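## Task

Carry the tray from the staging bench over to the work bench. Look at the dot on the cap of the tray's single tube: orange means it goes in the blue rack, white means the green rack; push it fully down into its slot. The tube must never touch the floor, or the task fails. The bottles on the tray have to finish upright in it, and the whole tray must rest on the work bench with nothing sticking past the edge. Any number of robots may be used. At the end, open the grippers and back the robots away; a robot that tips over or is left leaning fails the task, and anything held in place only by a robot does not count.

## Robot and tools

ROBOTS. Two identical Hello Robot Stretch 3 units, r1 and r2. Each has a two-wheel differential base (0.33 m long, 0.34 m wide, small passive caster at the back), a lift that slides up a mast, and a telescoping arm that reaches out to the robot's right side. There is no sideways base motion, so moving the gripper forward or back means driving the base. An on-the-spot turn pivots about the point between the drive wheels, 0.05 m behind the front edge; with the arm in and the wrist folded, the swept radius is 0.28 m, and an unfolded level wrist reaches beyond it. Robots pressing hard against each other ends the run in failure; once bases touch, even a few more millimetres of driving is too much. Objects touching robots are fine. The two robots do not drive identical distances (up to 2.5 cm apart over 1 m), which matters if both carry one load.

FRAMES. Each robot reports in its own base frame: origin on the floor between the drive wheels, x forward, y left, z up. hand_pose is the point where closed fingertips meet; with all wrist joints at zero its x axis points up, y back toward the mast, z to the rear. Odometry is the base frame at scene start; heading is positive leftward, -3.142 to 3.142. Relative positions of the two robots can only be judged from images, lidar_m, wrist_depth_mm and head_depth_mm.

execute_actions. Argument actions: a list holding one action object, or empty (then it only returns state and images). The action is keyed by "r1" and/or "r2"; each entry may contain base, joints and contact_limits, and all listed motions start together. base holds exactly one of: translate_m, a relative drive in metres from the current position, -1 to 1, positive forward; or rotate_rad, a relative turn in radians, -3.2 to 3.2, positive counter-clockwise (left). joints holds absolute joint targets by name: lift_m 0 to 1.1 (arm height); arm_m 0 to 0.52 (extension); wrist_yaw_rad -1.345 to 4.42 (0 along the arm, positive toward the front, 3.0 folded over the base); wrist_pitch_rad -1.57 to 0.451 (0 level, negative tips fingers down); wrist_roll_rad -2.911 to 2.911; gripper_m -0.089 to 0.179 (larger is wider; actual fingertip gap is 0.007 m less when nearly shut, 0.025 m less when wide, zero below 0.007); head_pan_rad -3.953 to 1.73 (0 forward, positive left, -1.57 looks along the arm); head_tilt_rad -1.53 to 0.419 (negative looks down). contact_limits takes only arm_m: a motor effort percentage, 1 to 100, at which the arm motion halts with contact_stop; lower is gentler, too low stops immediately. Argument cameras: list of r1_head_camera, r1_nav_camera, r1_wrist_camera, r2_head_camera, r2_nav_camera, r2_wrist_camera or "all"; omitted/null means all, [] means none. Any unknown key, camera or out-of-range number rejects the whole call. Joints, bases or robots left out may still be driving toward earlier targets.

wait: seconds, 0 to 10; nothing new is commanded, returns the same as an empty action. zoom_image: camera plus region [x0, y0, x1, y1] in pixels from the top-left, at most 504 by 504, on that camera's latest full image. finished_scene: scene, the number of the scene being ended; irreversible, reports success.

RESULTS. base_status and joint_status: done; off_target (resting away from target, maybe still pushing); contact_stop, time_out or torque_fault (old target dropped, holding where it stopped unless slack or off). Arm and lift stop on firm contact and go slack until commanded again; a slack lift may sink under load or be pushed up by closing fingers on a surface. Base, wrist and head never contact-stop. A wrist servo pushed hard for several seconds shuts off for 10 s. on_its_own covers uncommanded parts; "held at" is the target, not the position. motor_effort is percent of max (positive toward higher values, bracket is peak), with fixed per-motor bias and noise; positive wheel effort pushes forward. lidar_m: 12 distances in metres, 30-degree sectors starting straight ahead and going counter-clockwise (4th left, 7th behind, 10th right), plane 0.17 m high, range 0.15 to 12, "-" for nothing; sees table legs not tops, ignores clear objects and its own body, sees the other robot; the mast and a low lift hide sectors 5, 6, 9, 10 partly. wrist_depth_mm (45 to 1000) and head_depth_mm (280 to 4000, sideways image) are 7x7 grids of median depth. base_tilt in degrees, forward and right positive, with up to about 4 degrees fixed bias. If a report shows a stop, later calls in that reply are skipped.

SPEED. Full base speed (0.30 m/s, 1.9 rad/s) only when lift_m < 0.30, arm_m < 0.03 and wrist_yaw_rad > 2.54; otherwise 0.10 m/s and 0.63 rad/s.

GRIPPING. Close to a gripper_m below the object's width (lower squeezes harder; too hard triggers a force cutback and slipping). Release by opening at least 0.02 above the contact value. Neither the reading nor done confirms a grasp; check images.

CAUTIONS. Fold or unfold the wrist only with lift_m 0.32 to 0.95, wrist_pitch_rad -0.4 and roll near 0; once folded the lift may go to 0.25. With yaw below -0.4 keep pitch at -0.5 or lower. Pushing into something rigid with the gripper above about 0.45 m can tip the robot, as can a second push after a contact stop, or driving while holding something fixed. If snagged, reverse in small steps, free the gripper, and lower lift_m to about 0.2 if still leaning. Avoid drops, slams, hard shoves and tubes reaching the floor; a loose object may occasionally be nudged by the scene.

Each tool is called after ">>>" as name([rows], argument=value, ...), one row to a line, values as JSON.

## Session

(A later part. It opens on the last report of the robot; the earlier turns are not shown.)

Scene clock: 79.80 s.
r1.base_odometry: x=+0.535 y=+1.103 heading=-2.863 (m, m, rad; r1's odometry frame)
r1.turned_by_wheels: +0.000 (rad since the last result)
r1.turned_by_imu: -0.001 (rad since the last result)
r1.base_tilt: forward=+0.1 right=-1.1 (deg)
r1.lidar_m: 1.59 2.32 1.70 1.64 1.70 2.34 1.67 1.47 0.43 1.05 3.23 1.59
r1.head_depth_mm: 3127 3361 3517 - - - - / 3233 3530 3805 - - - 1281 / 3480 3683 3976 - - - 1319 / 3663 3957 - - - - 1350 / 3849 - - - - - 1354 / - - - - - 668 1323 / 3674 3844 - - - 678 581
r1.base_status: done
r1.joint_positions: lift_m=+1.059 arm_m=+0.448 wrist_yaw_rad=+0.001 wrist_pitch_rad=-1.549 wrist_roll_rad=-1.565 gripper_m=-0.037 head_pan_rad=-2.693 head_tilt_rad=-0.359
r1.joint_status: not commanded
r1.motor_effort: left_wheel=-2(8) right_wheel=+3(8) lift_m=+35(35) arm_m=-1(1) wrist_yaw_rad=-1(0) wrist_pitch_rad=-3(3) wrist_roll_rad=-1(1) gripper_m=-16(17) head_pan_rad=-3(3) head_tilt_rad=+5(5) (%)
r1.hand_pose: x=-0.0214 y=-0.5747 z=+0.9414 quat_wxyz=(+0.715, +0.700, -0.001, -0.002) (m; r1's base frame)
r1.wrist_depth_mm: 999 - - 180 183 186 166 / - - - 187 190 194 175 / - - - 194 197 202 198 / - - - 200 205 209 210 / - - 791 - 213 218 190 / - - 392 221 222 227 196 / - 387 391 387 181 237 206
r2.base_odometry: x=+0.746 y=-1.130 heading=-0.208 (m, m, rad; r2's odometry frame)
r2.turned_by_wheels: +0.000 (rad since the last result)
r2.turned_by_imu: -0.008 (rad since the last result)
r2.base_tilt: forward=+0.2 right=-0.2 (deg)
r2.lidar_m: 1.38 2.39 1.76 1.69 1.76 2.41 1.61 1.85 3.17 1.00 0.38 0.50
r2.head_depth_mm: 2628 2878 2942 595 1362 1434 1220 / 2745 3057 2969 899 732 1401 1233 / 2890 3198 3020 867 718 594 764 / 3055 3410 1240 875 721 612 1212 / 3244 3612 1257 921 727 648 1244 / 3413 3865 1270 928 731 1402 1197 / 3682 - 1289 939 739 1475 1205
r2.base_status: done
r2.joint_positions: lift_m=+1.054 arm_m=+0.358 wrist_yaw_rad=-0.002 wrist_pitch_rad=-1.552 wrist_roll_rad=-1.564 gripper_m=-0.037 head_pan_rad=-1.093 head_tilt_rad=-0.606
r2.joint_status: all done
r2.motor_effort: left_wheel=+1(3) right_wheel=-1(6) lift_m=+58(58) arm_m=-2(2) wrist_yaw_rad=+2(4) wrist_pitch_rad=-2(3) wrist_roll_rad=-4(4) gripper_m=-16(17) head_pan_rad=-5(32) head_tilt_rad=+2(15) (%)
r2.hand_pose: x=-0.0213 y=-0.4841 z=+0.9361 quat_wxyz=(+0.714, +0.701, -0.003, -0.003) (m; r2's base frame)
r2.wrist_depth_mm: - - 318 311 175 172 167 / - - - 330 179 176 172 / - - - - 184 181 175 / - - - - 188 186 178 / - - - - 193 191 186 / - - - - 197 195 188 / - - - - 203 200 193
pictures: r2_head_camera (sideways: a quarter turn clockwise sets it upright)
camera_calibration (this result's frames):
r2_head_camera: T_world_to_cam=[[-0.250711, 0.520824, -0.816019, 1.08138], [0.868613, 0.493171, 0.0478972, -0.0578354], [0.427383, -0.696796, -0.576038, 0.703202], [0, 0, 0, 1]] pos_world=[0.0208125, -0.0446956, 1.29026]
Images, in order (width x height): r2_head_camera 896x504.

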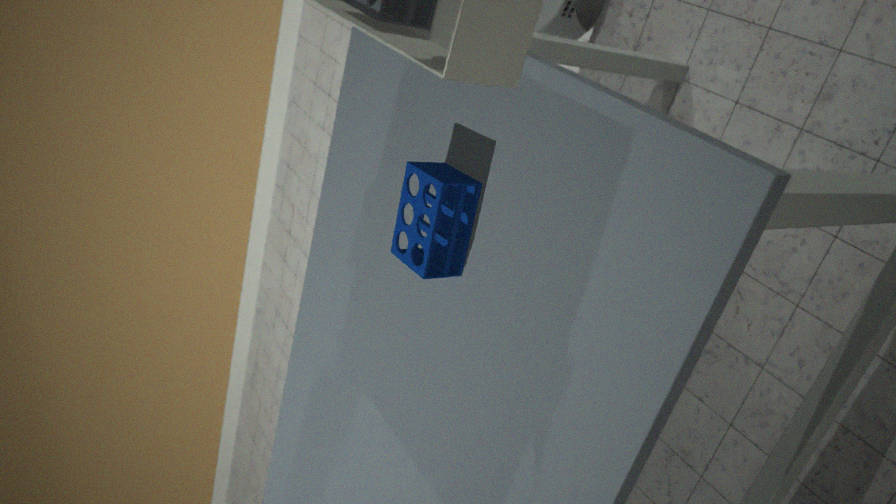

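>>> execute_actions([
  {"r1":{"base":{"translate_m":-0.68},"joints":{"head_pan_rad":-1.4,"head_tilt_rad":-0.65}},"r2":{"base":{"translate_m":0.68}}},
], cameras=[])

>>> execute_actions([
  {"r1":{"joints":{"lift_m":0.935}},"r2":{"joints":{"lift_m":0.93}}},
], cameras=["r1_head_camera"])

Scene clock: 89.50 s.
r1.base_odometry: x=+1.189 y=+1.290 heading=-2.863 (m, m, rad; r1's odometry frame)
r1.turned_by_wheels: +0.000 (rad since the last result)
r1.turned_by_imu: -0.001 (rad since the last result)
r1.base_tilt: forward=+0.1 right=-1.2 (deg)
r1.lidar_m: 2.25 2.32 1.70 1.64 1.70 2.34 3.02 1.02 1.07 1.03 0.62 0.59
r1.head_depth_mm: - - 705 762 657 590 1152 / 778 1379 745 769 660 1259 1160 / 2666 856 754 771 661 1265 1164 / 2748 3089 1007 801 665 1300 1165 / 2798 3123 1111 834 667 1332 1168 / 2871 3268 1173 840 671 1362 1154 / 2921 3329 2761 843 674 973 1153
r1.base_status: done
r1.joint_positions: lift_m=+1.059 arm_m=+0.448 wrist_yaw_rad=+0.001 wrist_pitch_rad=-1.549 wrist_roll_rad=-1.565 gripper_m=-0.037 head_pan_rad=-1.407 head_tilt_rad=-0.642
r1.joint_status: all done
r1.motor_effort: left_wheel=-2(6) right_wheel=+2(5) lift_m=+35(35) arm_m=-1(1) wrist_yaw_rad=+0(1) wrist_pitch_rad=-3(3) wrist_roll_rad=-1(1) gripper_m=-16(16) head_pan_rad=+4(43) head_tilt_rad=-2(19) (%)
r1.hand_pose: x=-0.0214 y=-0.5746 z=+0.9414 quat_wxyz=(+0.714, +0.700, -0.001, -0.002) (m; r1's base frame)
r1.wrist_depth_mm: 970 303 309 180 183 187 164 / - 312 318 187 190 194 175 / - 324 332 195 196 201 197 / - 337 342 201 203 209 208 / - 347 357 - 212 217 191 / - 371 369 298 220 226 196 / - 386 391 392 181 235 205
r2.base_odometry: x=+1.411 y=-1.270 heading=-0.207 (m, m, rad; r2's odometry frame)
r2.turned_by_wheels: +0.000 (rad since the last result)
r2.turned_by_imu: -0.007 (rad since the last result)
r2.base_tilt: forward=+0.0 right=-0.2 (deg)
r2.lidar_m: 2.98 2.40 1.75 1.69 1.75 2.39 2.28 0.50 0.37 0.35 0.36 0.50
r2.head_depth_mm: 2634 2900 2935 590 686 587 523 / 2758 3037 2941 900 711 590 1158 / 2909 3196 3016 906 718 593 1205 / 3046 3382 1244 915 723 610 1243 / 3216 3596 1256 921 726 647 1247 / 3412 3843 1277 929 732 1398 1179 / 3444 3795 3168 936 740 1475 1208
r2.base_status: done
r2.joint_positions: lift_m=+1.054 arm_m=+0.358 wrist_yaw_rad=-0.002 wrist_pitch_rad=-1.552 wrist_roll_rad=-1.564 gripper_m=-0.037 head_pan_rad=-1.093 head_tilt_rad=-0.606
r2.joint_status: not commanded
r2.motor_effort: left_wheel=+2(5) right_wheel=-2(4) lift_m=+58(57) arm_m=-2(2) wrist_yaw_rad=+2(3) wrist_pitch_rad=-2(3) wrist_roll_rad=-4(4) gripper_m=-17(17) head_pan_rad=-5(5) head_tilt_rad=+2(2) (%)
r2.hand_pose: x=-0.0213 y=-0.4840 z=+0.9361 quat_wxyz=(+0.714, +0.701, -0.003, -0.003) (m; r2's base frame)
r2.wrist_depth_mm: - - 319 310 174 173 167 / - - 319 318 179 176 171 / - - 331 328 184 181 175 / - - 338 339 189 187 178 / - - 352 344 195 191 185 / - - 361 - 198 195 190 / - - 373 367 203 201 194
pictures: none
No camera images: the call's "cameras" was empty. Leave "cameras" out to get every camera's image.

Scene clock: 91.47 s.
r1.base_odometry: x=+1.189 y=+1.290 heading=-2.863 (m, m, rad; r1's odometry frame)
r1.turned_by_wheels: +0.000 (rad since the last result)
r1.turned_by_imu: +0.000 (rad since the last result)
r1.base_tilt: forward=+0.1 right=-1.1 (deg)
r1.lidar_m: 2.25 2.32 1.70 1.64 1.71 2.34 3.01 1.02 1.07 1.03 0.63 0.59
r1.head_depth_mm: 2513 - 942 668 657 591 1155 / 948 851 1253 790 660 1260 1162 / 2674 2956 905 750 662 1264 1156 / 2721 3107 1106 806 663 1297 1155 / 2792 3156 1110 832 666 1331 1163 / 2911 3247 1173 835 671 1366 1146 / 2942 3368 2792 842 673 970 1153
r1.base_status: not commanded
r1.joint_positions: lift_m=+0.935 arm_m=+0.448 wrist_yaw_rad=+0.001 wrist_pitch_rad=-1.549 wrist_roll_rad=-1.565 gripper_m=-0.037 head_pan_rad=-1.407 head_tilt_rad=-0.642
r1.joint_status: all done
r1.motor_effort: left_wheel=-2(1) right_wheel=+3(3) lift_m=+20(34) arm_m=-1(1) wrist_yaw_rad=-1(1) wrist_pitch_rad=-3(3) wrist_roll_rad=-1(1) gripper_m=-16(16) head_pan_rad=+4(4) head_tilt_rad=-2(3) (%)
r1.hand_pose: x=-0.0214 y=-0.5746 z=+0.8171 quat_wxyz=(+0.714, +0.700, -0.001, -0.002) (m; r1's base frame)
r1.wrist_depth_mm: 186 190 193 180 182 186 165 / 192 196 200 187 190 194 175 / 199 204 208 195 197 202 198 / 205 210 215 200 204 208 211 / 214 220 224 - 211 217 190 / 222 227 232 230 221 226 195 / 235 238 241 244 181 237 204
r2.base_odometry: x=+1.411 y=-1.270 heading=-0.207 (m, m, rad; r2's odometry frame)
r2.turned_by_wheels: +0.000 (rad since the last result)
r2.turned_by_imu: +0.000 (rad since the last result)
r2.base_tilt: forward=+0.2 right=-0.1 (deg)
r2.lidar_m: 2.98 2.40 1.75 1.68 1.75 2.40 2.28 0.50 0.36 0.35 0.37 0.50
r2.head_depth_mm: 2632 2883 2922 831 652 586 521 / 2751 3007 2972 898 692 589 1153 / 2880 3226 3016 906 717 592 1207 / 3048 3389 1245 914 721 611 1243 / 3192 3615 1261 921 727 648 1245 / 3356 3838 1280 932 731 1404 1179 / 3475 3732 3137 942 739 1476 1208
r2.base_status: not commanded
r2.joint_positions: lift_m=+0.930 arm_m=+0.358 wrist_yaw_rad=-0.002 wrist_pitch_rad=-1.552 wrist_roll_rad=-1.564 gripper_m=-0.037 head_pan_rad=-1.093 head_tilt_rad=-0.606
r2.joint_status: all done
r2.motor_effort: left_wheel=+2(2) right_wheel=-2(2) lift_m=+22(55) arm_m=-2(2) wrist_yaw_rad=+3(4) wrist_pitch_rad=-2(2) wrist_roll_rad=-4(4) gripper_m=-16(17) head_pan_rad=-5(6) head_tilt_rad=+3(4) (%)
r2.hand_pose: x=-0.0213 y=-0.4840 z=+0.8125 quat_wxyz=(+0.713, +0.701, -0.003, -0.003) (m; r2's base frame)
r2.wrist_depth_mm: 953 203 200 196 174 173 168 / 967 208 205 202 179 177 171 / - 213 211 206 185 181 175 / - 219 216 211 189 185 178 / - 223 220 216 193 191 186 / - 231 227 - 197 195 188 / - 240 231 229 202 200 194
pictures: r1_head_camera (sideways: a quarter turn clockwise sets it upright)
camera_calibration (this result's frames):
r1_head_camera: T_world_to_cam=[[-0.120676, 0.644334, -0.755163, 1.0074], [0.979625, 0.20032, 0.0143747, -0.0222299], [0.160536, -0.738042, -0.655379, 0.811851], [0, 0, 0, 1]] pos_world=[0.0130152, -0.0454708, 1.29314]
Images, in order (width x height): r1_head_camera 896x504.

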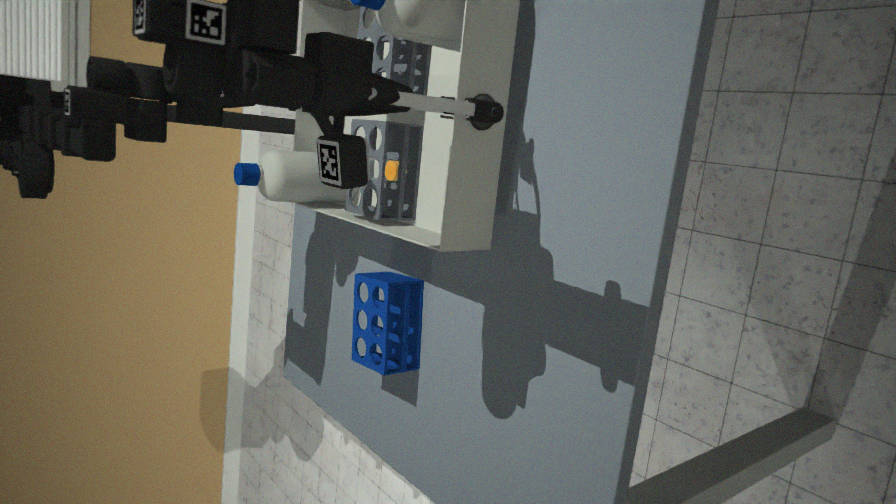

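>>> execute_actions([
  {"r1":{"joints":{"lift_m":0.92}},"r2":{"joints":{"lift_m":0.915}}},
], cameras=[])

>>> execute_actions([
  {"r1":{"joints":{"gripper_m":0.05}},"r2":{"joints":{"gripper_m":0.05}}},
], cameras=[])

>>> execute_actions([
  {"r1":{"base":{"translate_m":0.075},"joints":{"lift_m":1.0}},"r2":{"joints":{"lift_m":1.0}}},
], cameras=[])

>>> execute_actions([
  {"r1":{"joints":{"arm_m":0.32,"wrist_pitch_rad":-0.7,"wrist_roll_rad":0,"gripper_m":0.08,"lift_m":1.0}},"r2":{"base":{"translate_m":-0.2},"joints":{"arm_m":0.0,"head_pan_rad":-1.4,"lift_m":1.05}}},
], cameras=["r1_head_camera","r1_wrist_camera","r2_head_camera"])

Scene clock: 93.60 s.
r1.base_odometry: x=+1.189 y=+1.290 heading=-2.863 (m, m, rad; r1's odometry frame)
r1.turned_by_wheels: +0.000 (rad since the last result)
r1.turned_by_imu: +0.000 (rad since the last result)
r1.base_tilt: forward=+0.1 right=-1.2 (deg)
r1.lidar_m: 2.25 2.32 1.70 1.64 1.71 2.34 3.00 1.02 1.07 1.03 0.62 0.59
r1.head_depth_mm: 2551 2744 949 678 656 591 1155 / 1038 812 1342 810 660 1253 1160 / 2648 3005 912 818 662 1264 1162 / 2709 3079 1107 803 666 1296 1161 / 2806 3185 1108 831 669 1328 1169 / 2853 3253 1175 837 672 1361 1146 / 2927 3377 2760 843 675 968 1148
r1.base_status: not commanded
r1.joint_positions: lift_m=+0.920 arm_m=+0.448 wrist_yaw_rad=+0.001 wrist_pitch_rad=-1.549 wrist_roll_rad=-1.565 gripper_m=-0.037 head_pan_rad=-1.407 head_tilt_rad=-0.642
r1.joint_status: all done
r1.motor_effort: left_wheel=-2(2) right_wheel=+2(3) lift_m=+20(21) arm_m=-1(1) wrist_yaw_rad=-1(1) wrist_pitch_rad=-3(3) wrist_roll_rad=-1(1) gripper_m=-17(16) head_pan_rad=+4(4) head_tilt_rad=-3(2) (%)
r1.hand_pose: x=-0.0214 y=-0.5746 z=+0.8021 quat_wxyz=(+0.714, +0.700, -0.001, -0.002) (m; r1's base frame)
r1.wrist_depth_mm: 173 175 180 179 182 186 165 / 180 182 185 187 189 193 176 / 185 189 192 194 196 201 197 / 193 196 200 200 203 208 211 / 200 204 208 - 212 216 190 / 208 211 214 219 221 226 195 / 216 219 224 227 182 237 205
r2.base_odometry: x=+1.411 y=-1.270 heading=-0.207 (m, m, rad; r2's odometry frame)
r2.turned_by_wheels: +0.000 (rad since the last result)
r2.turned_by_imu: +0.000 (rad since the last result)
r2.base_tilt: forward=+0.2 right=-0.2 (deg)
r2.lidar_m: 2.99 2.40 1.76 1.69 1.75 2.40 2.28 0.50 0.36 0.35 0.37 0.50
r2.head_depth_mm: 2616 2905 2943 848 699 586 522 / 2769 3030 2987 901 692 590 1151 / 2914 3230 2994 907 718 594 1208 / 3038 3408 1245 912 723 612 1236 / 3238 3597 1262 923 729 647 1243 / 3422 3829 1275 932 731 1402 1178 / 3428 3735 3158 940 738 1471 1203
r2.base_status: not commanded
r2.joint_positions: lift_m=+0.915 arm_m=+0.358 wrist_yaw_rad=-0.002 wrist_pitch_rad=-1.552 wrist_roll_rad=-1.564 gripper_m=-0.037 head_pan_rad=-1.093 head_tilt_rad=-0.606
r2.joint_status: all done
r2.motor_effort: left_wheel=+2(2) right_wheel=-2(1) lift_m=+22(20) arm_m=-2(2) wrist_yaw_rad=+1(2) wrist_pitch_rad=-2(2) wrist_roll_rad=-4(4) gripper_m=-17(17) head_pan_rad=-5(5) head_tilt_rad=+3(3) (%)
r2.hand_pose: x=-0.0213 y=-0.4840 z=+0.7975 quat_wxyz=(+0.713, +0.701, -0.003, -0.003) (m; r2's base frame)
r2.wrist_depth_mm: 562 189 185 182 176 173 168 / 955 192 190 185 179 177 171 / 986 197 194 191 184 181 175 / - 201 199 196 189 185 179 / - 208 204 201 194 190 187 / - 214 209 - 197 194 188 / - 221 216 214 202 200 193
pictures: none
No camera images: the call's "cameras" was empty. Leave "cameras" out to get every camera's image.

Scene clock: 94.97 s.
r1.base_odometry: x=+1.189 y=+1.290 heading=-2.863 (m, m, rad; r1's odometry frame)
r1.turned_by_wheels: +0.000 (rad since the last result)
r1.turned_by_imu: +0.000 (rad since the last result)
r1.base_tilt: forward=+0.1 right=-1.2 (deg)
r1.lidar_m: 2.25 2.33 1.70 1.64 1.71 2.34 3.00 1.02 1.07 1.03 0.62 0.59
r1.head_depth_mm: 2541 2741 945 678 658 593 1158 / 1042 812 1352 810 659 1260 1156 / 2643 2991 911 819 663 1267 1155 / 2746 3099 1106 803 666 1304 1166 / 2786 3165 1104 834 669 1316 1166 / 2868 3265 1173 838 670 1369 1145 / 2901 3374 2770 841 674 967 1153
r1.base_status: not commanded
r1.joint_positions: lift_m=+0.920 arm_m=+0.448 wrist_yaw_rad=+0.001 wrist_pitch_rad=-1.551 wrist_roll_rad=-1.565 gripper_m=+0.050 head_pan_rad=-1.407 head_tilt_rad=-0.642
r1.joint_status: all done
r1.motor_effort: left_wheel=-2(2) right_wheel=+2(3) lift_m=+21(22) arm_m=-1(1) wrist_yaw_rad=-1(1) wrist_pitch_rad=-2(3) wrist_roll_rad=-1(1) gripper_m=+0(80) head_pan_rad=+4(3) head_tilt_rad=-2(2) (%)
r1.hand_pose: x=-0.0214 y=-0.5743 z=+0.8022 quat_wxyz=(+0.714, +0.700, -0.001, -0.002) (m; r1's base frame)
r1.wrist_depth_mm: 174 177 181 181 185 188 165 / 180 183 186 188 192 196 175 / 185 189 194 195 199 204 200 / 193 196 201 203 207 211 213 / 201 204 207 213 217 221 191 / 208 211 218 220 225 229 201 / 217 221 227 215 183 240 211
r2.base_odometry: x=+1.411 y=-1.270 heading=-0.207 (m, m, rad; r2's odometry frame)
r2.turned_by_wheels: +0.000 (rad since the last result)
r2.turned_by_imu: +0.000 (rad since the last result)
r2.base_tilt: forward=+0.1 right=-0.2 (deg)
r2.lidar_m: 2.99 2.40 1.76 1.69 1.75 2.39 2.27 0.50 0.36 0.35 0.37 0.50
r2.head_depth_mm: 2662 2906 2929 856 703 586 521 / 2719 3043 2975 896 692 591 1156 / 2904 3222 3000 906 716 594 1208 / 3069 3413 1240 916 722 610 1240 / 3186 3612 1261 923 726 649 1244 / 3397 3783 1277 933 732 1399 1176 / 3474 3752 3160 936 737 1490 1203
r2.base_status: not commanded
r2.joint_positions: lift_m=+0.915 arm_m=+0.358 wrist_yaw_rad=-0.002 wrist_pitch_rad=-1.554 wrist_roll_rad=-1.564 gripper_m=+0.050 head_pan_rad=-1.093 head_tilt_rad=-0.606
r2.joint_status: all done
r2.motor_effort: left_wheel=+2(2) right_wheel=-2(2) lift_m=+22(22) arm_m=-2(3) wrist_yaw_rad=+2(1) wrist_pitch_rad=-2(2) wrist_roll_rad=-4(4) gripper_m=+1(81) head_pan_rad=-5(5) head_tilt_rad=+2(3) (%)
r2.hand_pose: x=-0.0213 y=-0.4836 z=+0.7975 quat_wxyz=(+0.713, +0.701, -0.003, -0.003) (m; r2's base frame)
r2.wrist_depth_mm: 571 188 186 182 179 176 169 / 963 193 189 187 183 180 173 / 1000 197 196 192 187 184 178 / - 203 201 195 192 189 182 / - 209 206 202 196 193 189 / - 215 211 206 204 199 192 / - 222 216 213 204 203 196
pictures: none
No camera images: the call's "cameras" was empty. Leave "cameras" out to get every camera's image.

Scene clock: 96.67 s.
r1.base_odometry: x=+1.117 y=+1.269 heading=-2.863 (m, m, rad; r1's odometry frame)
r1.turned_by_wheels: +0.000 (rad since the last result)
r1.turned_by_imu: +0.000 (rad since the last result)
r1.base_tilt: forward=+0.0 right=-1.1 (deg)
r1.lidar_m: 2.17 2.32 1.70 1.64 1.71 2.35 3.09 1.09 1.07 1.04 0.53 0.55
r1.head_depth_mm: 693 - 966 805 656 592 1156 / 2602 2937 900 752 660 1256 1159 / 2665 2987 1045 819 663 1261 1161 / 2737 3083 1101 827 667 1292 1158 / 2816 3181 1112 833 669 1326 1170 / 2845 3237 2748 836 670 1334 1124 / 2967 3354 2793 2004 674 893 1180
r1.base_status: done
r1.joint_positions: lift_m=+1.000 arm_m=+0.448 wrist_yaw_rad=+0.001 wrist_pitch_rad=-1.551 wrist_roll_rad=-1.565 gripper_m=+0.050 head_pan_rad=-1.407 head_tilt_rad=-0.642
r1.joint_status: all done
r1.motor_effort: left_wheel=-2(3) right_wheel=+2(10) lift_m=+30(32) arm_m=-1(1) wrist_yaw_rad=-1(1) wrist_pitch_rad=-2(3) wrist_roll_rad=-2(1) gripper_m=+0(0) head_pan_rad=+4(4) head_tilt_rad=-2(2) (%)
r1.hand_pose: x=-0.0214 y=-0.5743 z=+0.8817 quat_wxyz=(+0.714, +0.700, -0.001, -0.002) (m; r1's base frame)
r1.wrist_depth_mm: 245 247 251 257 265 270 276 / 253 257 262 264 272 253 222 / 261 268 274 276 282 258 231 / 273 277 282 287 296 265 179 / - 287 290 297 306 280 282 / - 299 311 312 321 283 279 / - 311 321 321 333 302 347
r2.base_odometry: x=+1.411 y=-1.270 heading=-0.207 (m, m, rad; r2's odometry frame)
r2.turned_by_wheels: +0.000 (rad since the last result)
r2.turned_by_imu: +0.000 (rad since the last result)
r2.base_tilt: forward=+0.1 right=-0.1 (deg)
r2.lidar_m: 2.98 2.39 1.75 1.69 1.75 2.40 2.27 0.50 0.36 0.35 0.36 0.50
r2.head_depth_mm: 2617 2902 2934 857 704 587 522 / 2778 3059 2944 899 693 590 1152 / 2893 3214 3017 907 718 593 1204 / 3037 3396 1249 915 723 611 1236 / 3210 3629 1258 922 725 648 1250 / 3405 3882 1272 931 732 1401 1178 / 3464 3732 3129 939 738 1480 1197
r2.base_status: not commanded
r2.joint_positions: lift_m=+0.999 arm_m=+0.358 wrist_yaw_rad=-0.002 wrist_pitch_rad=-1.554 wrist_roll_rad=-1.564 gripper_m=+0.050 head_pan_rad=-1.093 head_tilt_rad=-0.606
r2.joint_status: all done
r2.motor_effort: left_wheel=+2(2) right_wheel=-2(2) lift_m=+51(54) arm_m=-3(2) wrist_yaw_rad=+2(2) wrist_pitch_rad=-2(2) wrist_roll_rad=-4(4) gripper_m=+0(1) head_pan_rad=-5(5) head_tilt_rad=+3(3) (%)
r2.hand_pose: x=-0.0213 y=-0.4836 z=+0.8814 quat_wxyz=(+0.713, +0.701, -0.003, -0.003) (m; r2's base frame)
r2.wrist_depth_mm: - 271 266 260 255 249 197 / - - 273 267 261 256 201 / - - 279 275 270 263 206 / - - 286 282 274 272 242 / - - 294 290 280 277 219 / - - 303 296 287 278 220 / - - 310 305 211 278 227
pictures: none
No camera images: the call's "cameras" was empty. Leave "cameras" out to get every camera's image.

Scene clock: 100.50 s.
r1.base_odometry: x=+1.117 y=+1.269 heading=-2.863 (m, m, rad; r1's odometry frame)
r1.turned_by_wheels: +0.000 (rad since the last result)
r1.turned_by_imu: -0.001 (rad since the last result)
r1.base_tilt: forward=+0.0 right=-1.2 (deg)
r1.lidar_m: 2.17 2.32 1.71 1.64 1.70 2.34 3.09 1.09 1.07 1.04 0.53 0.55
r1.head_depth_mm: 2555 - 953 804 657 590 1156 / 2570 2893 891 813 660 1257 1156 / 2586 2950 1096 821 662 1290 1165 / 2744 3103 1104 828 665 1297 1157 / 2775 3179 1110 834 667 1322 1177 / 2832 3288 2752 836 670 1335 1122 / 2903 3306 2745 1985 675 939 1173
r1.base_status: not commanded
r1.joint_positions: lift_m=+1.000 arm_m=+0.320 wrist_yaw_rad=+0.001 wrist_pitch_rad=-0.716 wrist_roll_rad=-0.006 gripper_m=+0.080 head_pan_rad=-1.407 head_tilt_rad=-0.642
r1.joint_status: all done
r1.motor_effort: left_wheel=-2(2) right_wheel=+2(2) lift_m=+31(31) arm_m=-2(2) wrist_yaw_rad=+0(1) wrist_pitch_rad=+7(8) wrist_roll_rad=+2(3) gripper_m=+1(80) head_pan_rad=+4(4) head_tilt_rad=-2(2) (%)
r1.hand_pose: x=-0.0214 y=-0.6427 z=+0.9520 quat_wxyz=(+0.665, +0.249, -0.660, -0.247) (m; r1's base frame)
r1.wrist_depth_mm: - - 594 - - 612 620 / 523 527 503 466 492 519 535 / 464 462 457 451 460 445 466 / 369 362 394 337 355 356 414 / 319 344 359 356 365 360 219 / 336 340 328 336 334 237 193 / 312 313 304 311 311 296 200
r2.base_odometry: x=+1.215 y=-1.229 heading=-0.207 (m, m, rad; r2's odometry frame)
r2.turned_by_wheels: +0.000 (rad since the last result)
r2.turned_by_imu: +0.001 (rad since the last result)
r2.base_tilt: forward=+0.0 right=-0.2 (deg)
r2.lidar_m: 3.18 2.39 1.75 1.69 1.75 2.40 2.08 2.28 0.36 0.35 0.37 0.50
r2.head_depth_mm: 2562 2793 2985 793 - - - / 2599 2884 2985 899 711 592 - / 830 830 2835 770 628 595 - / 2608 2998 3048 909 664 612 - / 2760 3068 3055 848 678 616 - / 2840 3170 3123 876 689 605 1247 / 2888 3236 3163 939 716 608 1258
r2.base_status: done
r2.joint_positions: lift_m=+1.049 arm_m=+0.000 wrist_yaw_rad=+0.000 wrist_pitch_rad=-1.554 wrist_roll_rad=-1.566 gripper_m=+0.050 head_pan_rad=-1.393 head_tilt_rad=-0.606
r2.joint_status: all done
r2.motor_effort: left_wheel=+2(3) right_wheel=-1(7) lift_m=+51(51) arm_m=-3(3) wrist_yaw_rad=+1(3) wrist_pitch_rad=-2(2) wrist_roll_rad=-3(4) gripper_m=+0(0) head_pan_rad=-5(37) head_tilt_rad=+3(4) (%)
r2.hand_pose: x=-0.0214 y=-0.1257 z=+0.9314 quat_wxyz=(+0.713, +0.701, -0.002, -0.002) (m; r2's base frame)
r2.wrist_depth_mm: - - - - - 992 301 / - - - - - - 308 / - - - - - - 312 / - - - - - - 319 / - - - - - - 326 / - - - - - 348 335 / - - - - - 534 343
pictures: r1_head_camera (sideways: a quarter turn clockwise sets it upright), r1_wrist_camera, r2_head_camera (sideways: a quarter turn clockwise sets it upright)
camera_calibration (this result's frames):
r1_head_camera: T_world_to_cam=[[-0.120808, 0.644443, -0.755049, 1.00726], [0.979591, 0.200485, 0.0143813, -0.0222383], [0.160644, -0.737902, -0.655511, 0.812022], [0, 0, 0, 1]] pos_world=[0.0130228, -0.0454681, 1.29314]
r1_wrist_camera: T_world_to_cam=[[-0.996759, 0.0688637, 0.041578, -0.0273747], [0.0346722, 0.834178, -0.550405, 1.07799], [-0.0725864, -0.547179, -0.833862, 0.609249], [0, 0, 0, 1]] pos_world=[-0.0204392, -0.563983, 1.1025]
r2_head_camera: T_world_to_cam=[[-0.0854372, 0.571322, -0.816267, 1.08069], [0.975593, 0.214302, 0.0478807, -0.0584665], [0.202283, -0.792254, -0.575687, 0.704119], [0, 0, 0, 1]] pos_world=[0.00693958, -0.0470522, 1.29029]
Images, in order (width x height): r1_head_camera 896x504, r1_wrist_camera 644x364, r2_head_camera 896x504.

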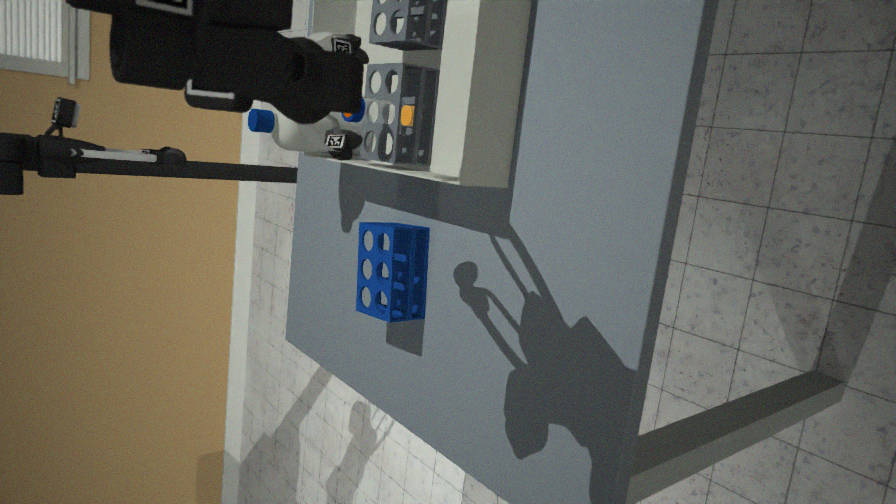

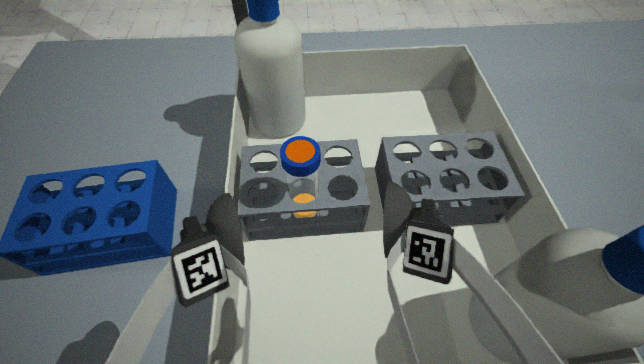

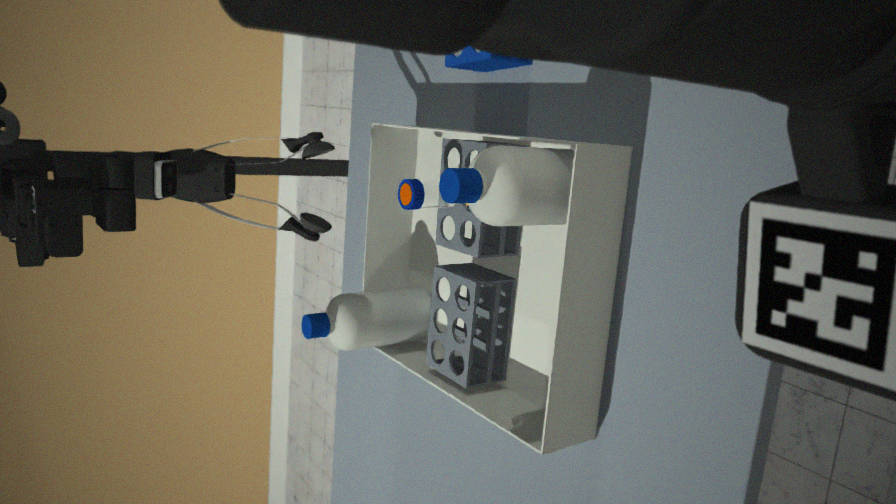

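>>> execute_actions([
  {"r1":{"base":{"translate_m":0.008},"joints":{"arm_m":0.40,"lift_m":0.93}},"r2":{"base":{"translate_m":-0.25},"joints":{"head_pan_rad":-1.2}}},
], cameras=["r1_wrist_camera","r2_head_camera"])

Scene clock: 104.73 s.
r1.base_odometry: x=+1.109 y=+1.267 heading=-2.863 (m, m, rad; r1's odometry frame)
r1.turned_by_wheels: +0.000 (rad since the last result)
r1.turned_by_imu: -0.001 (rad since the last result)
r1.base_tilt: forward=+0.1 right=-1.2 (deg)
r1.lidar_m: 2.16 2.32 1.70 1.64 1.71 2.34 3.09 1.09 1.08 1.03 0.53 0.55
r1.head_depth_mm: 2575 2776 966 801 658 590 1153 / 2594 2889 886 810 661 1261 1156 / 2666 2993 1094 812 662 1292 1158 / 2611 3009 1101 824 667 1287 1171 / 2784 3173 1111 832 668 1332 1164 / 2851 3272 2725 835 672 1334 1127 / 2934 3385 2763 2067 676 1281 1173
r1.base_status: done
r1.joint_positions: lift_m=+0.930 arm_m=+0.400 wrist_yaw_rad=+0.001 wrist_pitch_rad=-0.715 wrist_roll_rad=-0.005 gripper_m=+0.080 head_pan_rad=-1.407 head_tilt_rad=-0.642
r1.joint_status: all done
r1.motor_effort: left_wheel=-2(5) right_wheel=+2(9) lift_m=+16(29) arm_m=+2(2) wrist_yaw_rad=-1(0) wrist_pitch_rad=+7(7) wrist_roll_rad=+2(2) gripper_m=+0(0) head_pan_rad=+4(5) head_tilt_rad=-2(2) (%)
r1.hand_pose: x=-0.0214 y=-0.7224 z=+0.8829 quat_wxyz=(+0.664, +0.248, -0.660, -0.247) (m; r1's base frame)
r1.wrist_depth_mm: - 486 246 341 493 494 488 / 412 418 316 356 386 372 425 / 369 369 341 350 364 359 305 / 330 325 298 184 266 258 256 / 233 282 259 228 241 252 238 / 220 254 242 260 261 268 261 / 243 247 238 245 246 246 247
r2.base_odometry: x=+0.971 y=-1.178 heading=-0.207 (m, m, rad; r2's odometry frame)
r2.turned_by_wheels: +0.000 (rad since the last result)
r2.turned_by_imu: +0.000 (rad since the last result)
r2.base_tilt: forward=+0.1 right=-0.2 (deg)
r2.lidar_m: 1.36 2.40 1.75 1.68 1.75 2.40 1.84 2.05 3.17 0.34 0.36 0.50
r2.head_depth_mm: 2581 2826 2955 891 708 586 522 / 2515 2879 2822 865 714 592 - / 1316 3066 3028 877 719 608 - / 2773 851 1020 839 721 604 - / 2970 3349 1191 682 702 616 1246 / 3100 3515 1218 888 727 636 1250 / 3283 3721 1292 886 738 1377 1206
r2.base_status: done
r2.joint_positions: lift_m=+1.049 arm_m=+0.000 wrist_yaw_rad=+0.000 wrist_pitch_rad=-1.554 wrist_roll_rad=-1.566 gripper_m=+0.050 head_pan_rad=-1.207 head_tilt_rad=-0.606
r2.joint_status: all done
r2.motor_effort: left_wheel=+2(4) right_wheel=-1(4) lift_m=+51(51) arm_m=-3(3) wrist_yaw_rad=+0(0) wrist_pitch_rad=-2(2) wrist_roll_rad=-3(3) gripper_m=+0(1) head_pan_rad=+4(25) head_tilt_rad=+2(3) (%)
r2.hand_pose: x=-0.0214 y=-0.1257 z=+0.9314 quat_wxyz=(+0.713, +0.701, -0.002, -0.002) (m; r2's base frame)
r2.wrist_depth_mm: - - - - - 961 298 / - - - - - - 303 / - - - - - - 308 / - - - - - 417 322 / - - - - - - 331 / - - - - - - - / - - - - - - -
pictures: r1_wrist_camera, r2_head_camera (sideways: a quarter turn clockwise sets it upright)
camera_calibration (this result's frames):
r1_wrist_camera: T_world_to_cam=[[-0.99675, 0.0693426, 0.0410007, -0.0181603], [0.0353071, 0.833521, -0.551359, 1.10685], [-0.0724075, -0.548119, -0.83326, 0.506871], [0, 0, 0, 1]] pos_world=[-0.0204799, -0.643501, 1.03337]
r2_head_camera: T_world_to_cam=[[-0.189543, 0.545694, -0.816267, 1.08133], [0.919189, 0.390895, 0.0478807, -0.0581225], [0.345203, -0.741228, -0.575687, 0.703248], [0, 0, 0, 1]] pos_world=[0.0156201, -0.0460867, 1.29029]
Images, in order (width x height): r1_wrist_camera 644x364, r2_head_camera 896x504.

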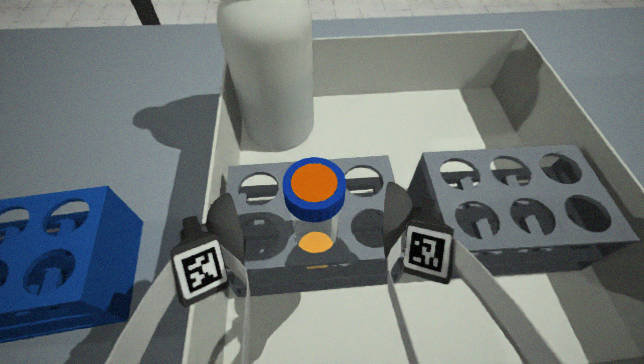

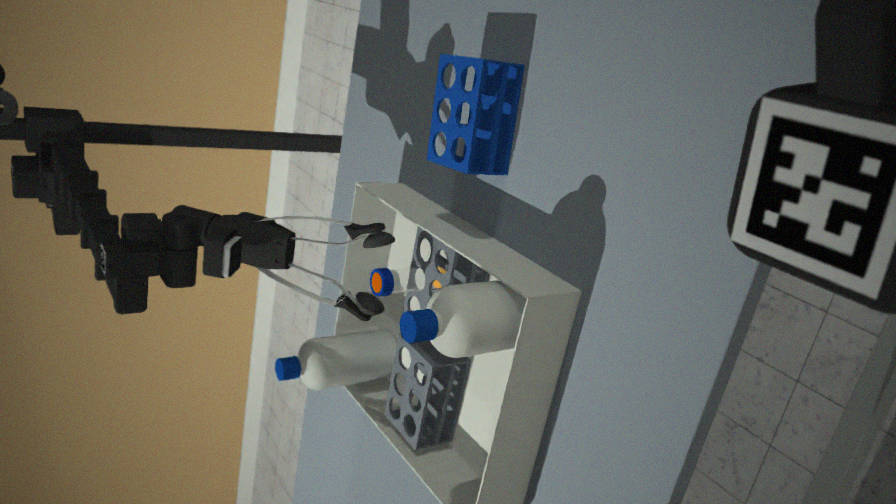

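>>> execute_actions([
  {"r1":{"joints":{"arm_m":0.422,"lift_m":0.921}}},
], cameras=[])

>>> execute_actions([
  {"r1":{"joints":{"gripper_m":0.005}}},
], cameras=["r1_wrist_camera"])

>>> execute_actions([
  {"r1":{"joints":{"lift_m":1.03}}},
], cameras=["r1_wrist_camera","r2_head_camera"])

Scene clock: 106.50 s.
r1.base_odometry: x=+1.109 y=+1.267 heading=-2.863 (m, m, rad; r1's odometry frame)
r1.turned_by_wheels: +0.000 (rad since the last result)
r1.turned_by_imu: +0.000 (rad since the last result)
r1.base_tilt: forward=+0.0 right=-1.2 (deg)
r1.lidar_m: 2.17 2.32 1.71 1.64 1.71 2.35 3.09 1.09 1.07 1.03 0.53 0.55
r1.head_depth_mm: 2554 2768 972 800 657 591 1156 / 2610 2933 884 810 658 1263 1157 / 2677 3013 1098 808 661 1291 1157 / 2612 3002 1099 822 666 1292 1165 / 2808 3191 1113 835 667 1338 1170 / 2859 3261 2737 842 670 1333 1128 / 2894 3387 2774 2072 672 1281 1172
r1.base_status: not commanded
r1.joint_positions: lift_m=+0.921 arm_m=+0.422 wrist_yaw_rad=+0.001 wrist_pitch_rad=-0.715 wrist_roll_rad=-0.005 gripper_m=+0.080 head_pan_rad=-1.407 head_tilt_rad=-0.642
r1.joint_status: all done
r1.motor_effort: left_wheel=-2(1) right_wheel=+2(2) lift_m=+17(16) arm_m=+2(2) wrist_yaw_rad=+0(1) wrist_pitch_rad=+7(7) wrist_roll_rad=+2(2) gripper_m=+0(0) head_pan_rad=+4(4) head_tilt_rad=-2(2) (%)
r1.hand_pose: x=-0.0214 y=-0.7444 z=+0.8739 quat_wxyz=(+0.664, +0.248, -0.660, -0.247) (m; r1's base frame)
r1.wrist_depth_mm: - 918 220 321 472 473 481 / 406 398 265 330 360 355 407 / 354 353 306 336 351 346 288 / 315 315 295 240 309 272 244 / 227 281 241 155 241 227 227 / 206 252 201 205 226 229 233 / 208 234 230 237 236 236 237
r2.base_odometry: x=+0.971 y=-1.178 heading=-0.207 (m, m, rad; r2's odometry frame)
r2.turned_by_wheels: +0.000 (rad since the last result)
r2.turned_by_imu: +0.000 (rad since the last result)
r2.base_tilt: forward=+0.3 right=-0.1 (deg)
r2.lidar_m: 1.37 2.40 1.76 1.69 1.76 2.40 1.83 2.06 3.19 0.34 0.36 0.50
r2.head_depth_mm: 2557 2831 2912 889 708 588 523 / 2569 2873 2816 864 715 592 - / 1316 3076 3019 876 718 608 - / 2797 827 1002 839 722 604 - / 3003 3341 1191 683 702 616 1250 / 3119 3495 1216 890 727 636 1252 / 3256 3730 1292 881 739 1374 1205
r2.base_status: not commanded
r2.joint_positions: lift_m=+1.049 arm_m=+0.000 wrist_yaw_rad=+0.000 wrist_pitch_rad=-1.554 wrist_roll_rad=-1.566 gripper_m=+0.050 head_pan_rad=-1.207 head_tilt_rad=-0.606
r2.joint_status: not commanded
r2.motor_effort: left_wheel=+2(2) right_wheel=-1(2) lift_m=+51(51) arm_m=-3(3) wrist_yaw_rad=-1(0) wrist_pitch_rad=-2(2) wrist_roll_rad=-3(3) gripper_m=+0(0) head_pan_rad=+4(4) head_tilt_rad=+3(3) (%)
r2.hand_pose: x=-0.0214 y=-0.1257 z=+0.9314 quat_wxyz=(+0.713, +0.701, -0.002, -0.002) (m; r2's base frame)
r2.wrist_depth_mm: - - - - - - 297 / - - - - - - 307 / - - - - - - 310 / - - - - - 419 318 / - - - - - - 329 / - - - - - - - / - - - - - - -
pictures: none
No camera images: the call's "cameras" was empty. Leave "cameras" out to get every camera's image.

Scene clock: 107.73 s.
r1.base_odometry: x=+1.109 y=+1.267 heading=-2.863 (m, m, rad; r1's odometry frame)
r1.turned_by_wheels: +0.000 (rad since the last result)
r1.turned_by_imu: +0.000 (rad since the last result)
r1.base_tilt: forward=+0.0 right=-1.2 (deg)
r1.lidar_m: 2.17 2.32 1.70 1.64 1.71 2.34 3.10 1.09 1.07 1.04 0.53 0.55
r1.head_depth_mm: 2546 2749 968 801 657 591 1155 / 2621 2902 888 810 659 1257 1156 / 2661 3023 1099 811 662 1291 1160 / 2582 3000 1104 824 666 1296 1169 / 2801 3196 1113 835 668 1331 1164 / 2888 3252 2748 837 669 1332 1125 / 2962 3329 2775 2055 673 1281 1171
r1.base_status: not commanded
r1.joint_positions: lift_m=+0.921 arm_m=+0.422 wrist_yaw_rad=+0.001 wrist_pitch_rad=-0.715 wrist_roll_rad=-0.005 gripper_m=+0.006 head_pan_rad=-1.407 head_tilt_rad=-0.642
r1.joint_status: all done
r1.motor_effort: left_wheel=-2(2) right_wheel=+2(2) lift_m=+17(16) arm_m=+2(2) wrist_yaw_rad=-1(1) wrist_pitch_rad=+7(7) wrist_roll_rad=+2(2) gripper_m=-12(86) head_pan_rad=+4(4) head_tilt_rad=-2(3) (%)
r1.hand_pose: x=-0.0214 y=-0.7444 z=+0.8739 quat_wxyz=(+0.664, +0.248, -0.660, -0.247) (m; r1's base frame)
r1.wrist_depth_mm: - 937 222 318 478 473 473 / 398 404 263 331 357 353 407 / 348 355 306 339 353 345 291 / 319 319 281 241 268 272 245 / 230 277 240 151 241 227 227 / 207 256 196 220 224 229 232 / 208 235 229 237 238 237 238
r2.base_odometry: x=+0.971 y=-1.178 heading=-0.207 (m, m, rad; r2's odometry frame)
r2.turned_by_wheels: +0.000 (rad since the last result)
r2.turned_by_imu: +0.000 (rad since the last result)
r2.base_tilt: forward=+0.1 right=-0.2 (deg)
r2.lidar_m: 1.37 2.39 1.75 1.69 1.75 2.40 1.84 2.06 3.19 0.34 0.36 0.50
r2.head_depth_mm: 2592 2826 2941 889 708 586 523 / 2568 2887 2842 868 712 592 - / 1318 3088 2986 880 719 608 - / 2794 828 1000 840 722 604 - / 3017 3296 1073 683 702 616 1246 / 3125 3525 1219 886 727 637 1251 / 3271 3656 1288 880 740 1373 1203
r2.base_status: not commanded
r2.joint_positions: lift_m=+1.049 arm_m=+0.000 wrist_yaw_rad=+0.000 wrist_pitch_rad=-1.554 wrist_roll_rad=-1.566 gripper_m=+0.050 head_pan_rad=-1.207 head_tilt_rad=-0.606
r2.joint_status: not commanded
r2.motor_effort: left_wheel=+2(2) right_wheel=-2(2) lift_m=+51(51) arm_m=-3(3) wrist_yaw_rad=-1(0) wrist_pitch_rad=-2(2) wrist_roll_rad=-3(3) gripper_m=+1(1) head_pan_rad=+4(4) head_tilt_rad=+3(3) (%)
r2.hand_pose: x=-0.0214 y=-0.1257 z=+0.9314 quat_wxyz=(+0.713, +0.701, -0.002, -0.002) (m; r2's base frame)
r2.wrist_depth_mm: - - - - - 988 297 / - - - - - - 305 / - - - - - - 313 / - - - - - 424 321 / - - - - - - 329 / - - - - - - - / - - - - - - -
pictures: r1_wrist_camera
camera_calibration (this result's frames):
r1_wrist_camera: T_world_to_cam=[[-0.99675, 0.0693463, 0.040998, -0.0162605], [0.0353086, 0.833497, -0.551394, 1.12026], [-0.0724089, -0.548155, -0.833237, 0.487264], [0, 0, 0, 1]] pos_world=[-0.0204801, -0.665506, 1.02438]
Images, in order (width x height): r1_wrist_camera 644x364.

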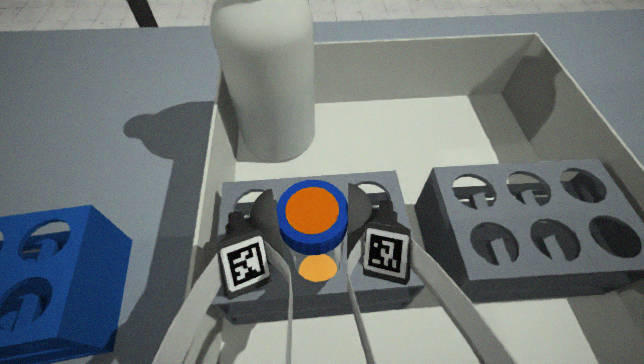

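Scene clock: 109.57 s.
r1.base_odometry: x=+1.109 y=+1.267 heading=-2.863 (m, m, rad; r1's odometry frame)
r1.turned_by_wheels: +0.000 (rad since the last result)
r1.turned_by_imu: +0.000 (rad since the last result)
r1.base_tilt: forward=+0.1 right=-1.2 (deg)
r1.lidar_m: 2.16 2.32 1.70 1.64 1.70 2.34 3.10 1.09 1.07 1.03 0.53 0.55
r1.head_depth_mm: - 2930 985 801 656 590 1153 / 2608 2940 910 812 659 1255 1161 / 2665 3064 1102 810 661 1293 1165 / 2594 3044 1106 822 665 1296 1161 / 2774 3146 1111 834 667 1328 1170 / 2862 3251 2767 842 670 1332 1125 / 2931 3370 2738 2072 674 1282 1176
r1.base_status: not commanded
r1.joint_positions: lift_m=+1.030 arm_m=+0.422 wrist_yaw_rad=+0.001 wrist_pitch_rad=-0.715 wrist_roll_rad=-0.005 gripper_m=+0.006 head_pan_rad=-1.407 head_tilt_rad=-0.642
r1.joint_status: all done
r1.motor_effort: left_wheel=-2(2) right_wheel=+2(2) lift_m=+32(34) arm_m=+2(2) wrist_yaw_rad=-1(1) wrist_pitch_rad=+7(7) wrist_roll_rad=+2(2) gripper_m=-12(12) head_pan_rad=+4(4) head_tilt_rad=-2(2) (%)
r1.hand_pose: x=-0.0214 y=-0.7444 z=+0.9822 quat_wxyz=(+0.664, +0.248, -0.660, -0.247) (m; r1's base frame)
r1.wrist_depth_mm: - - - - - - - / - - - - - 587 586 / 508 504 498 417 450 497 515 / 445 449 438 348 446 435 457 / 409 405 406 150 408 358 412 / 331 328 355 302 316 317 369 / 298 295 328 329 330 334 320
r2.base_odometry: x=+0.971 y=-1.178 heading=-0.207 (m, m, rad; r2's odometry frame)
r2.turned_by_wheels: +0.000 (rad since the last result)
r2.turned_by_imu: +0.000 (rad since the last result)
r2.base_tilt: forward=+0.3 right=-0.3 (deg)
r2.lidar_m: 1.37 2.39 1.75 1.69 1.75 2.40 1.83 2.05 3.18 0.34 0.37 0.50
r2.head_depth_mm: 2592 2828 2935 888 707 586 522 / 2582 2929 2840 866 713 591 - / 2767 3045 3023 877 718 608 - / 766 783 1180 841 720 605 - / 2962 3350 1052 683 703 616 1251 / 3112 3572 1218 885 729 638 1250 / 3255 3679 1287 884 737 1376 1203
r2.base_status: not commanded
r2.joint_positions: lift_m=+1.049 arm_m=+0.000 wrist_yaw_rad=+0.000 wrist_pitch_rad=-1.554 wrist_roll_rad=-1.566 gripper_m=+0.050 head_pan_rad=-1.207 head_tilt_rad=-0.606
r2.joint_status: not commanded
r2.motor_effort: left_wheel=+2(3) right_wheel=-1(2) lift_m=+51(51) arm_m=-3(3) wrist_yaw_rad=+0(1) wrist_pitch_rad=-2(2) wrist_roll_rad=-3(3) gripper_m=+1(0) head_pan_rad=+4(4) head_tilt_rad=+3(2) (%)
r2.hand_pose: x=-0.0214 y=-0.1257 z=+0.9314 quat_wxyz=(+0.713, +0.701, -0.002, -0.002) (m; r2's base frame)
r2.wrist_depth_mm: - - - - - - 296 / - - - - - - 306 / - - - - - - 314 / - - - - - 414 317 / - - - - - - 326 / - - - - - - - / - - - - - - -
pictures: r1_wrist_camera, r2_head_camera (sideways: a quarter turn clockwise sets it upright)
camera_calibration (this result's frames):
r1_wrist_camera: T_world_to_cam=[[-0.99675, 0.0693441, 0.0409969, -0.0206976], [0.0353074, 0.833497, -0.551394, 1.17994], [-0.0724068, -0.548155, -0.833237, 0.577447], [0, 0, 0, 1]] pos_world=[-0.0204798, -0.665511, 1.13261]
r2_head_camera: T_world_to_cam=[[-0.189543, 0.545694, -0.816267, 1.08133], [0.919189, 0.390895, 0.0478807, -0.0581225], [0.345203, -0.741228, -0.575687, 0.703247], [0, 0, 0, 1]] pos_world=[0.0156201, -0.0460867, 1.29029]
Images, in order (width x height): r1_wrist_camera 644x364, r2_head_camera 896x504.

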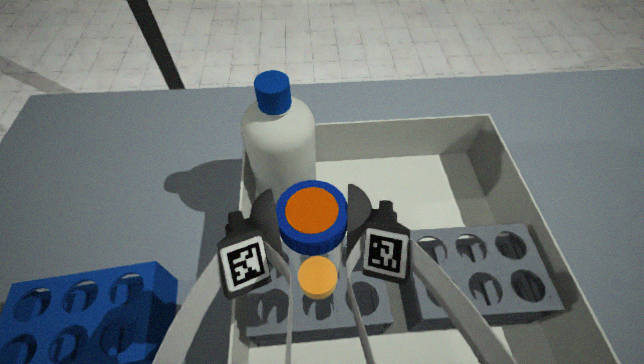

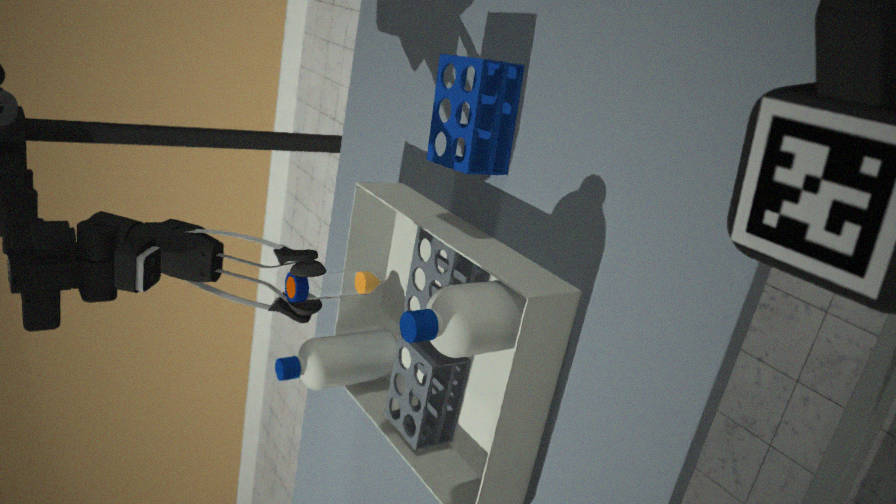

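>>> execute_actions([
  {"r1":{"base":{"translate_m":0.197},"joints":{"arm_m":0.399,"lift_m":1.02,"head_pan_rad":-1.6}},"r2":{"base":{"translate_m":-0.2},"joints":{"head_pan_rad":-1.1}}},
], cameras=["r1_wrist_camera","r2_head_camera","r1_head_camera"])

Scene clock: 113.80 s.
r1.base_odometry: x=+0.920 y=+1.213 heading=-2.863 (m, m, rad; r1's odometry frame)
r1.turned_by_wheels: +0.000 (rad since the last result)
r1.turned_by_imu: +0.000 (rad since the last result)
r1.base_tilt: forward=+0.1 right=-1.1 (deg)
r1.lidar_m: 1.98 2.32 1.70 1.64 1.71 2.35 3.29 1.28 1.07 1.03 0.42 2.19
r1.head_depth_mm: 2526 3110 1003 816 659 1281 1151 / 2556 3049 927 792 659 1284 1158 / 2578 - 1044 823 662 1291 1162 / 2657 3002 1102 830 664 1295 1170 / 2697 3025 1114 837 666 1268 1101 / 2569 2968 2621 940 671 717 1168 / 2648 3070 2726 2068 1638 1344 1176
r1.base_status: done
r1.joint_positions: lift_m=+1.020 arm_m=+0.399 wrist_yaw_rad=+0.001 wrist_pitch_rad=-0.715 wrist_roll_rad=-0.005 gripper_m=+0.006 head_pan_rad=-1.593 head_tilt_rad=-0.642
r1.joint_status: all done
r1.motor_effort: left_wheel=-1(3) right_wheel=+2(9) lift_m=+16(27) arm_m=-2(2) wrist_yaw_rad=-2(0) wrist_pitch_rad=+7(7) wrist_roll_rad=+2(2) gripper_m=-12(12) head_pan_rad=-3(21) head_tilt_rad=-2(2) (%)
r1.hand_pose: x=-0.0214 y=-0.7219 z=+0.9729 quat_wxyz=(+0.664, +0.248, -0.660, -0.247) (m; r1's base frame)
r1.wrist_depth_mm: - - - - - - - / - - 573 576 564 430 566 / - 515 496 496 405 468 472 / - 451 444 438 424 437 442 / - 397 394 149 345 340 343 / - 358 347 291 357 329 340 / - 332 324 321 330 332 329
r2.base_odometry: x=+0.775 y=-1.137 heading=-0.207 (m, m, rad; r2's odometry frame)
r2.turned_by_wheels: +0.000 (rad since the last result)
r2.turned_by_imu: +0.000 (rad since the last result)
r2.base_tilt: forward=+0.2 right=-0.1 (deg)
r2.lidar_m: 1.37 2.39 1.75 1.69 1.75 2.40 1.64 1.88 3.19 0.99 0.37 0.50
r2.head_depth_mm: 2541 2804 2905 925 1362 1415 1267 / 2667 2984 2831 897 715 637 - / 789 803 1118 847 717 608 - / 3047 3323 1086 870 723 612 1264 / 3203 3547 1144 883 728 647 1244 / 3354 3821 1079 788 734 1376 1197 / 3571 - 1292 855 738 1448 1203
r2.base_status: done
r2.joint_positions: lift_m=+1.049 arm_m=+0.000 wrist_yaw_rad=+0.000 wrist_pitch_rad=-1.554 wrist_roll_rad=-1.566 gripper_m=+0.050 head_pan_rad=-1.107 head_tilt_rad=-0.606
r2.joint_status: all done
r2.motor_effort: left_wheel=+2(4) right_wheel=-2(4) lift_m=+51(51) arm_m=-3(3) wrist_yaw_rad=-1(0) wrist_pitch_rad=-2(2) wrist_roll_rad=-3(3) gripper_m=+0(0) head_pan_rad=+4(17) head_tilt_rad=+2(3) (%)
r2.hand_pose: x=-0.0214 y=-0.1257 z=+0.9314 quat_wxyz=(+0.713, +0.701, -0.002, -0.002) (m; r2's base frame)
r2.wrist_depth_mm: - - - - - 380 297 / - - - - - - - / - - - - - - - / - - - - - - - / - - - - - - - / - - - - - - - / - - - - - - -
pictures: r1_head_camera (sideways: a quarter turn clockwise sets it upright), r1_wrist_camera, r2_head_camera (sideways: a quarter turn clockwise sets it upright)
camera_calibration (this result's frames):
r1_head_camera: T_world_to_cam=[[0.000386696, 0.655707, -0.755016, 1.00647], [0.999769, 0.0159721, 0.0143833, -0.0223639], [0.0214903, -0.754847, -0.655549, 0.81292], [0, 0, 0, 1]] pos_world=[0.0044996, -0.0459638, 1.29313]
r1_wrist_camera: T_world_to_cam=[[-0.99675, 0.069344, 0.0409969, -0.0218781], [0.0353073, 0.833497, -0.551394, 1.15611], [-0.0724067, -0.548155, -0.833237, 0.582075], [0, 0, 0, 1]] pos_world=[-0.0204798, -0.643027, 1.12337]
r2_head_camera: T_world_to_cam=[[-0.243078, 0.524043, -0.816267, 1.08165], [0.875569, 0.480715, 0.0478807, -0.0578564], [0.417483, -0.703059, -0.575687, 0.702807], [0, 0, 0, 1]] pos_world=[0.0201739, -0.0449059, 1.29029]
Images, in order (width x height): r1_head_camera 896x504, r1_wrist_camera 644x364, r2_head_camera 896x504.

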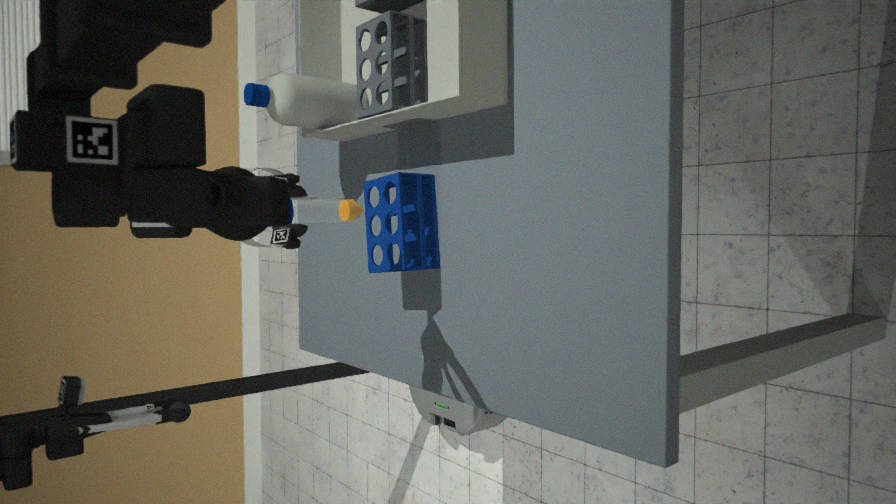

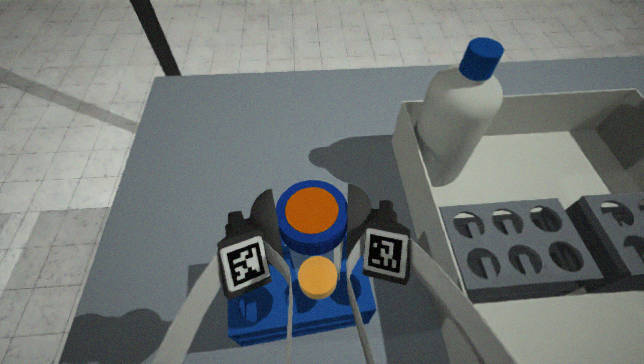

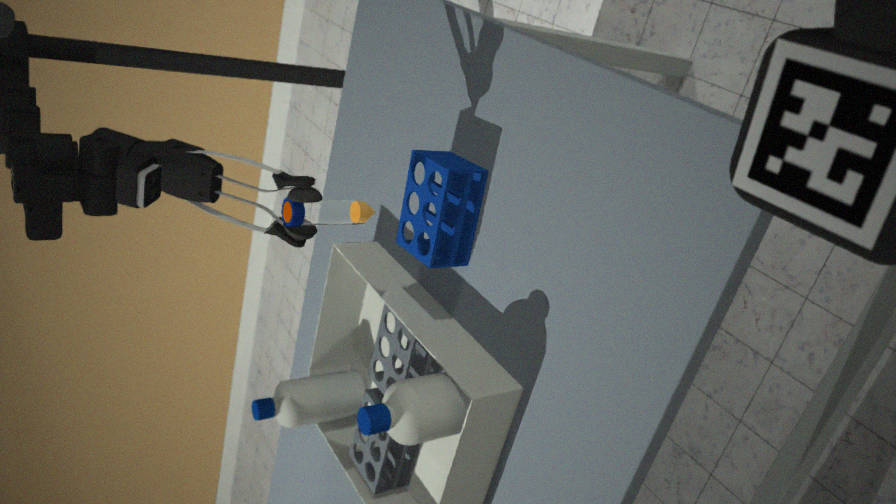

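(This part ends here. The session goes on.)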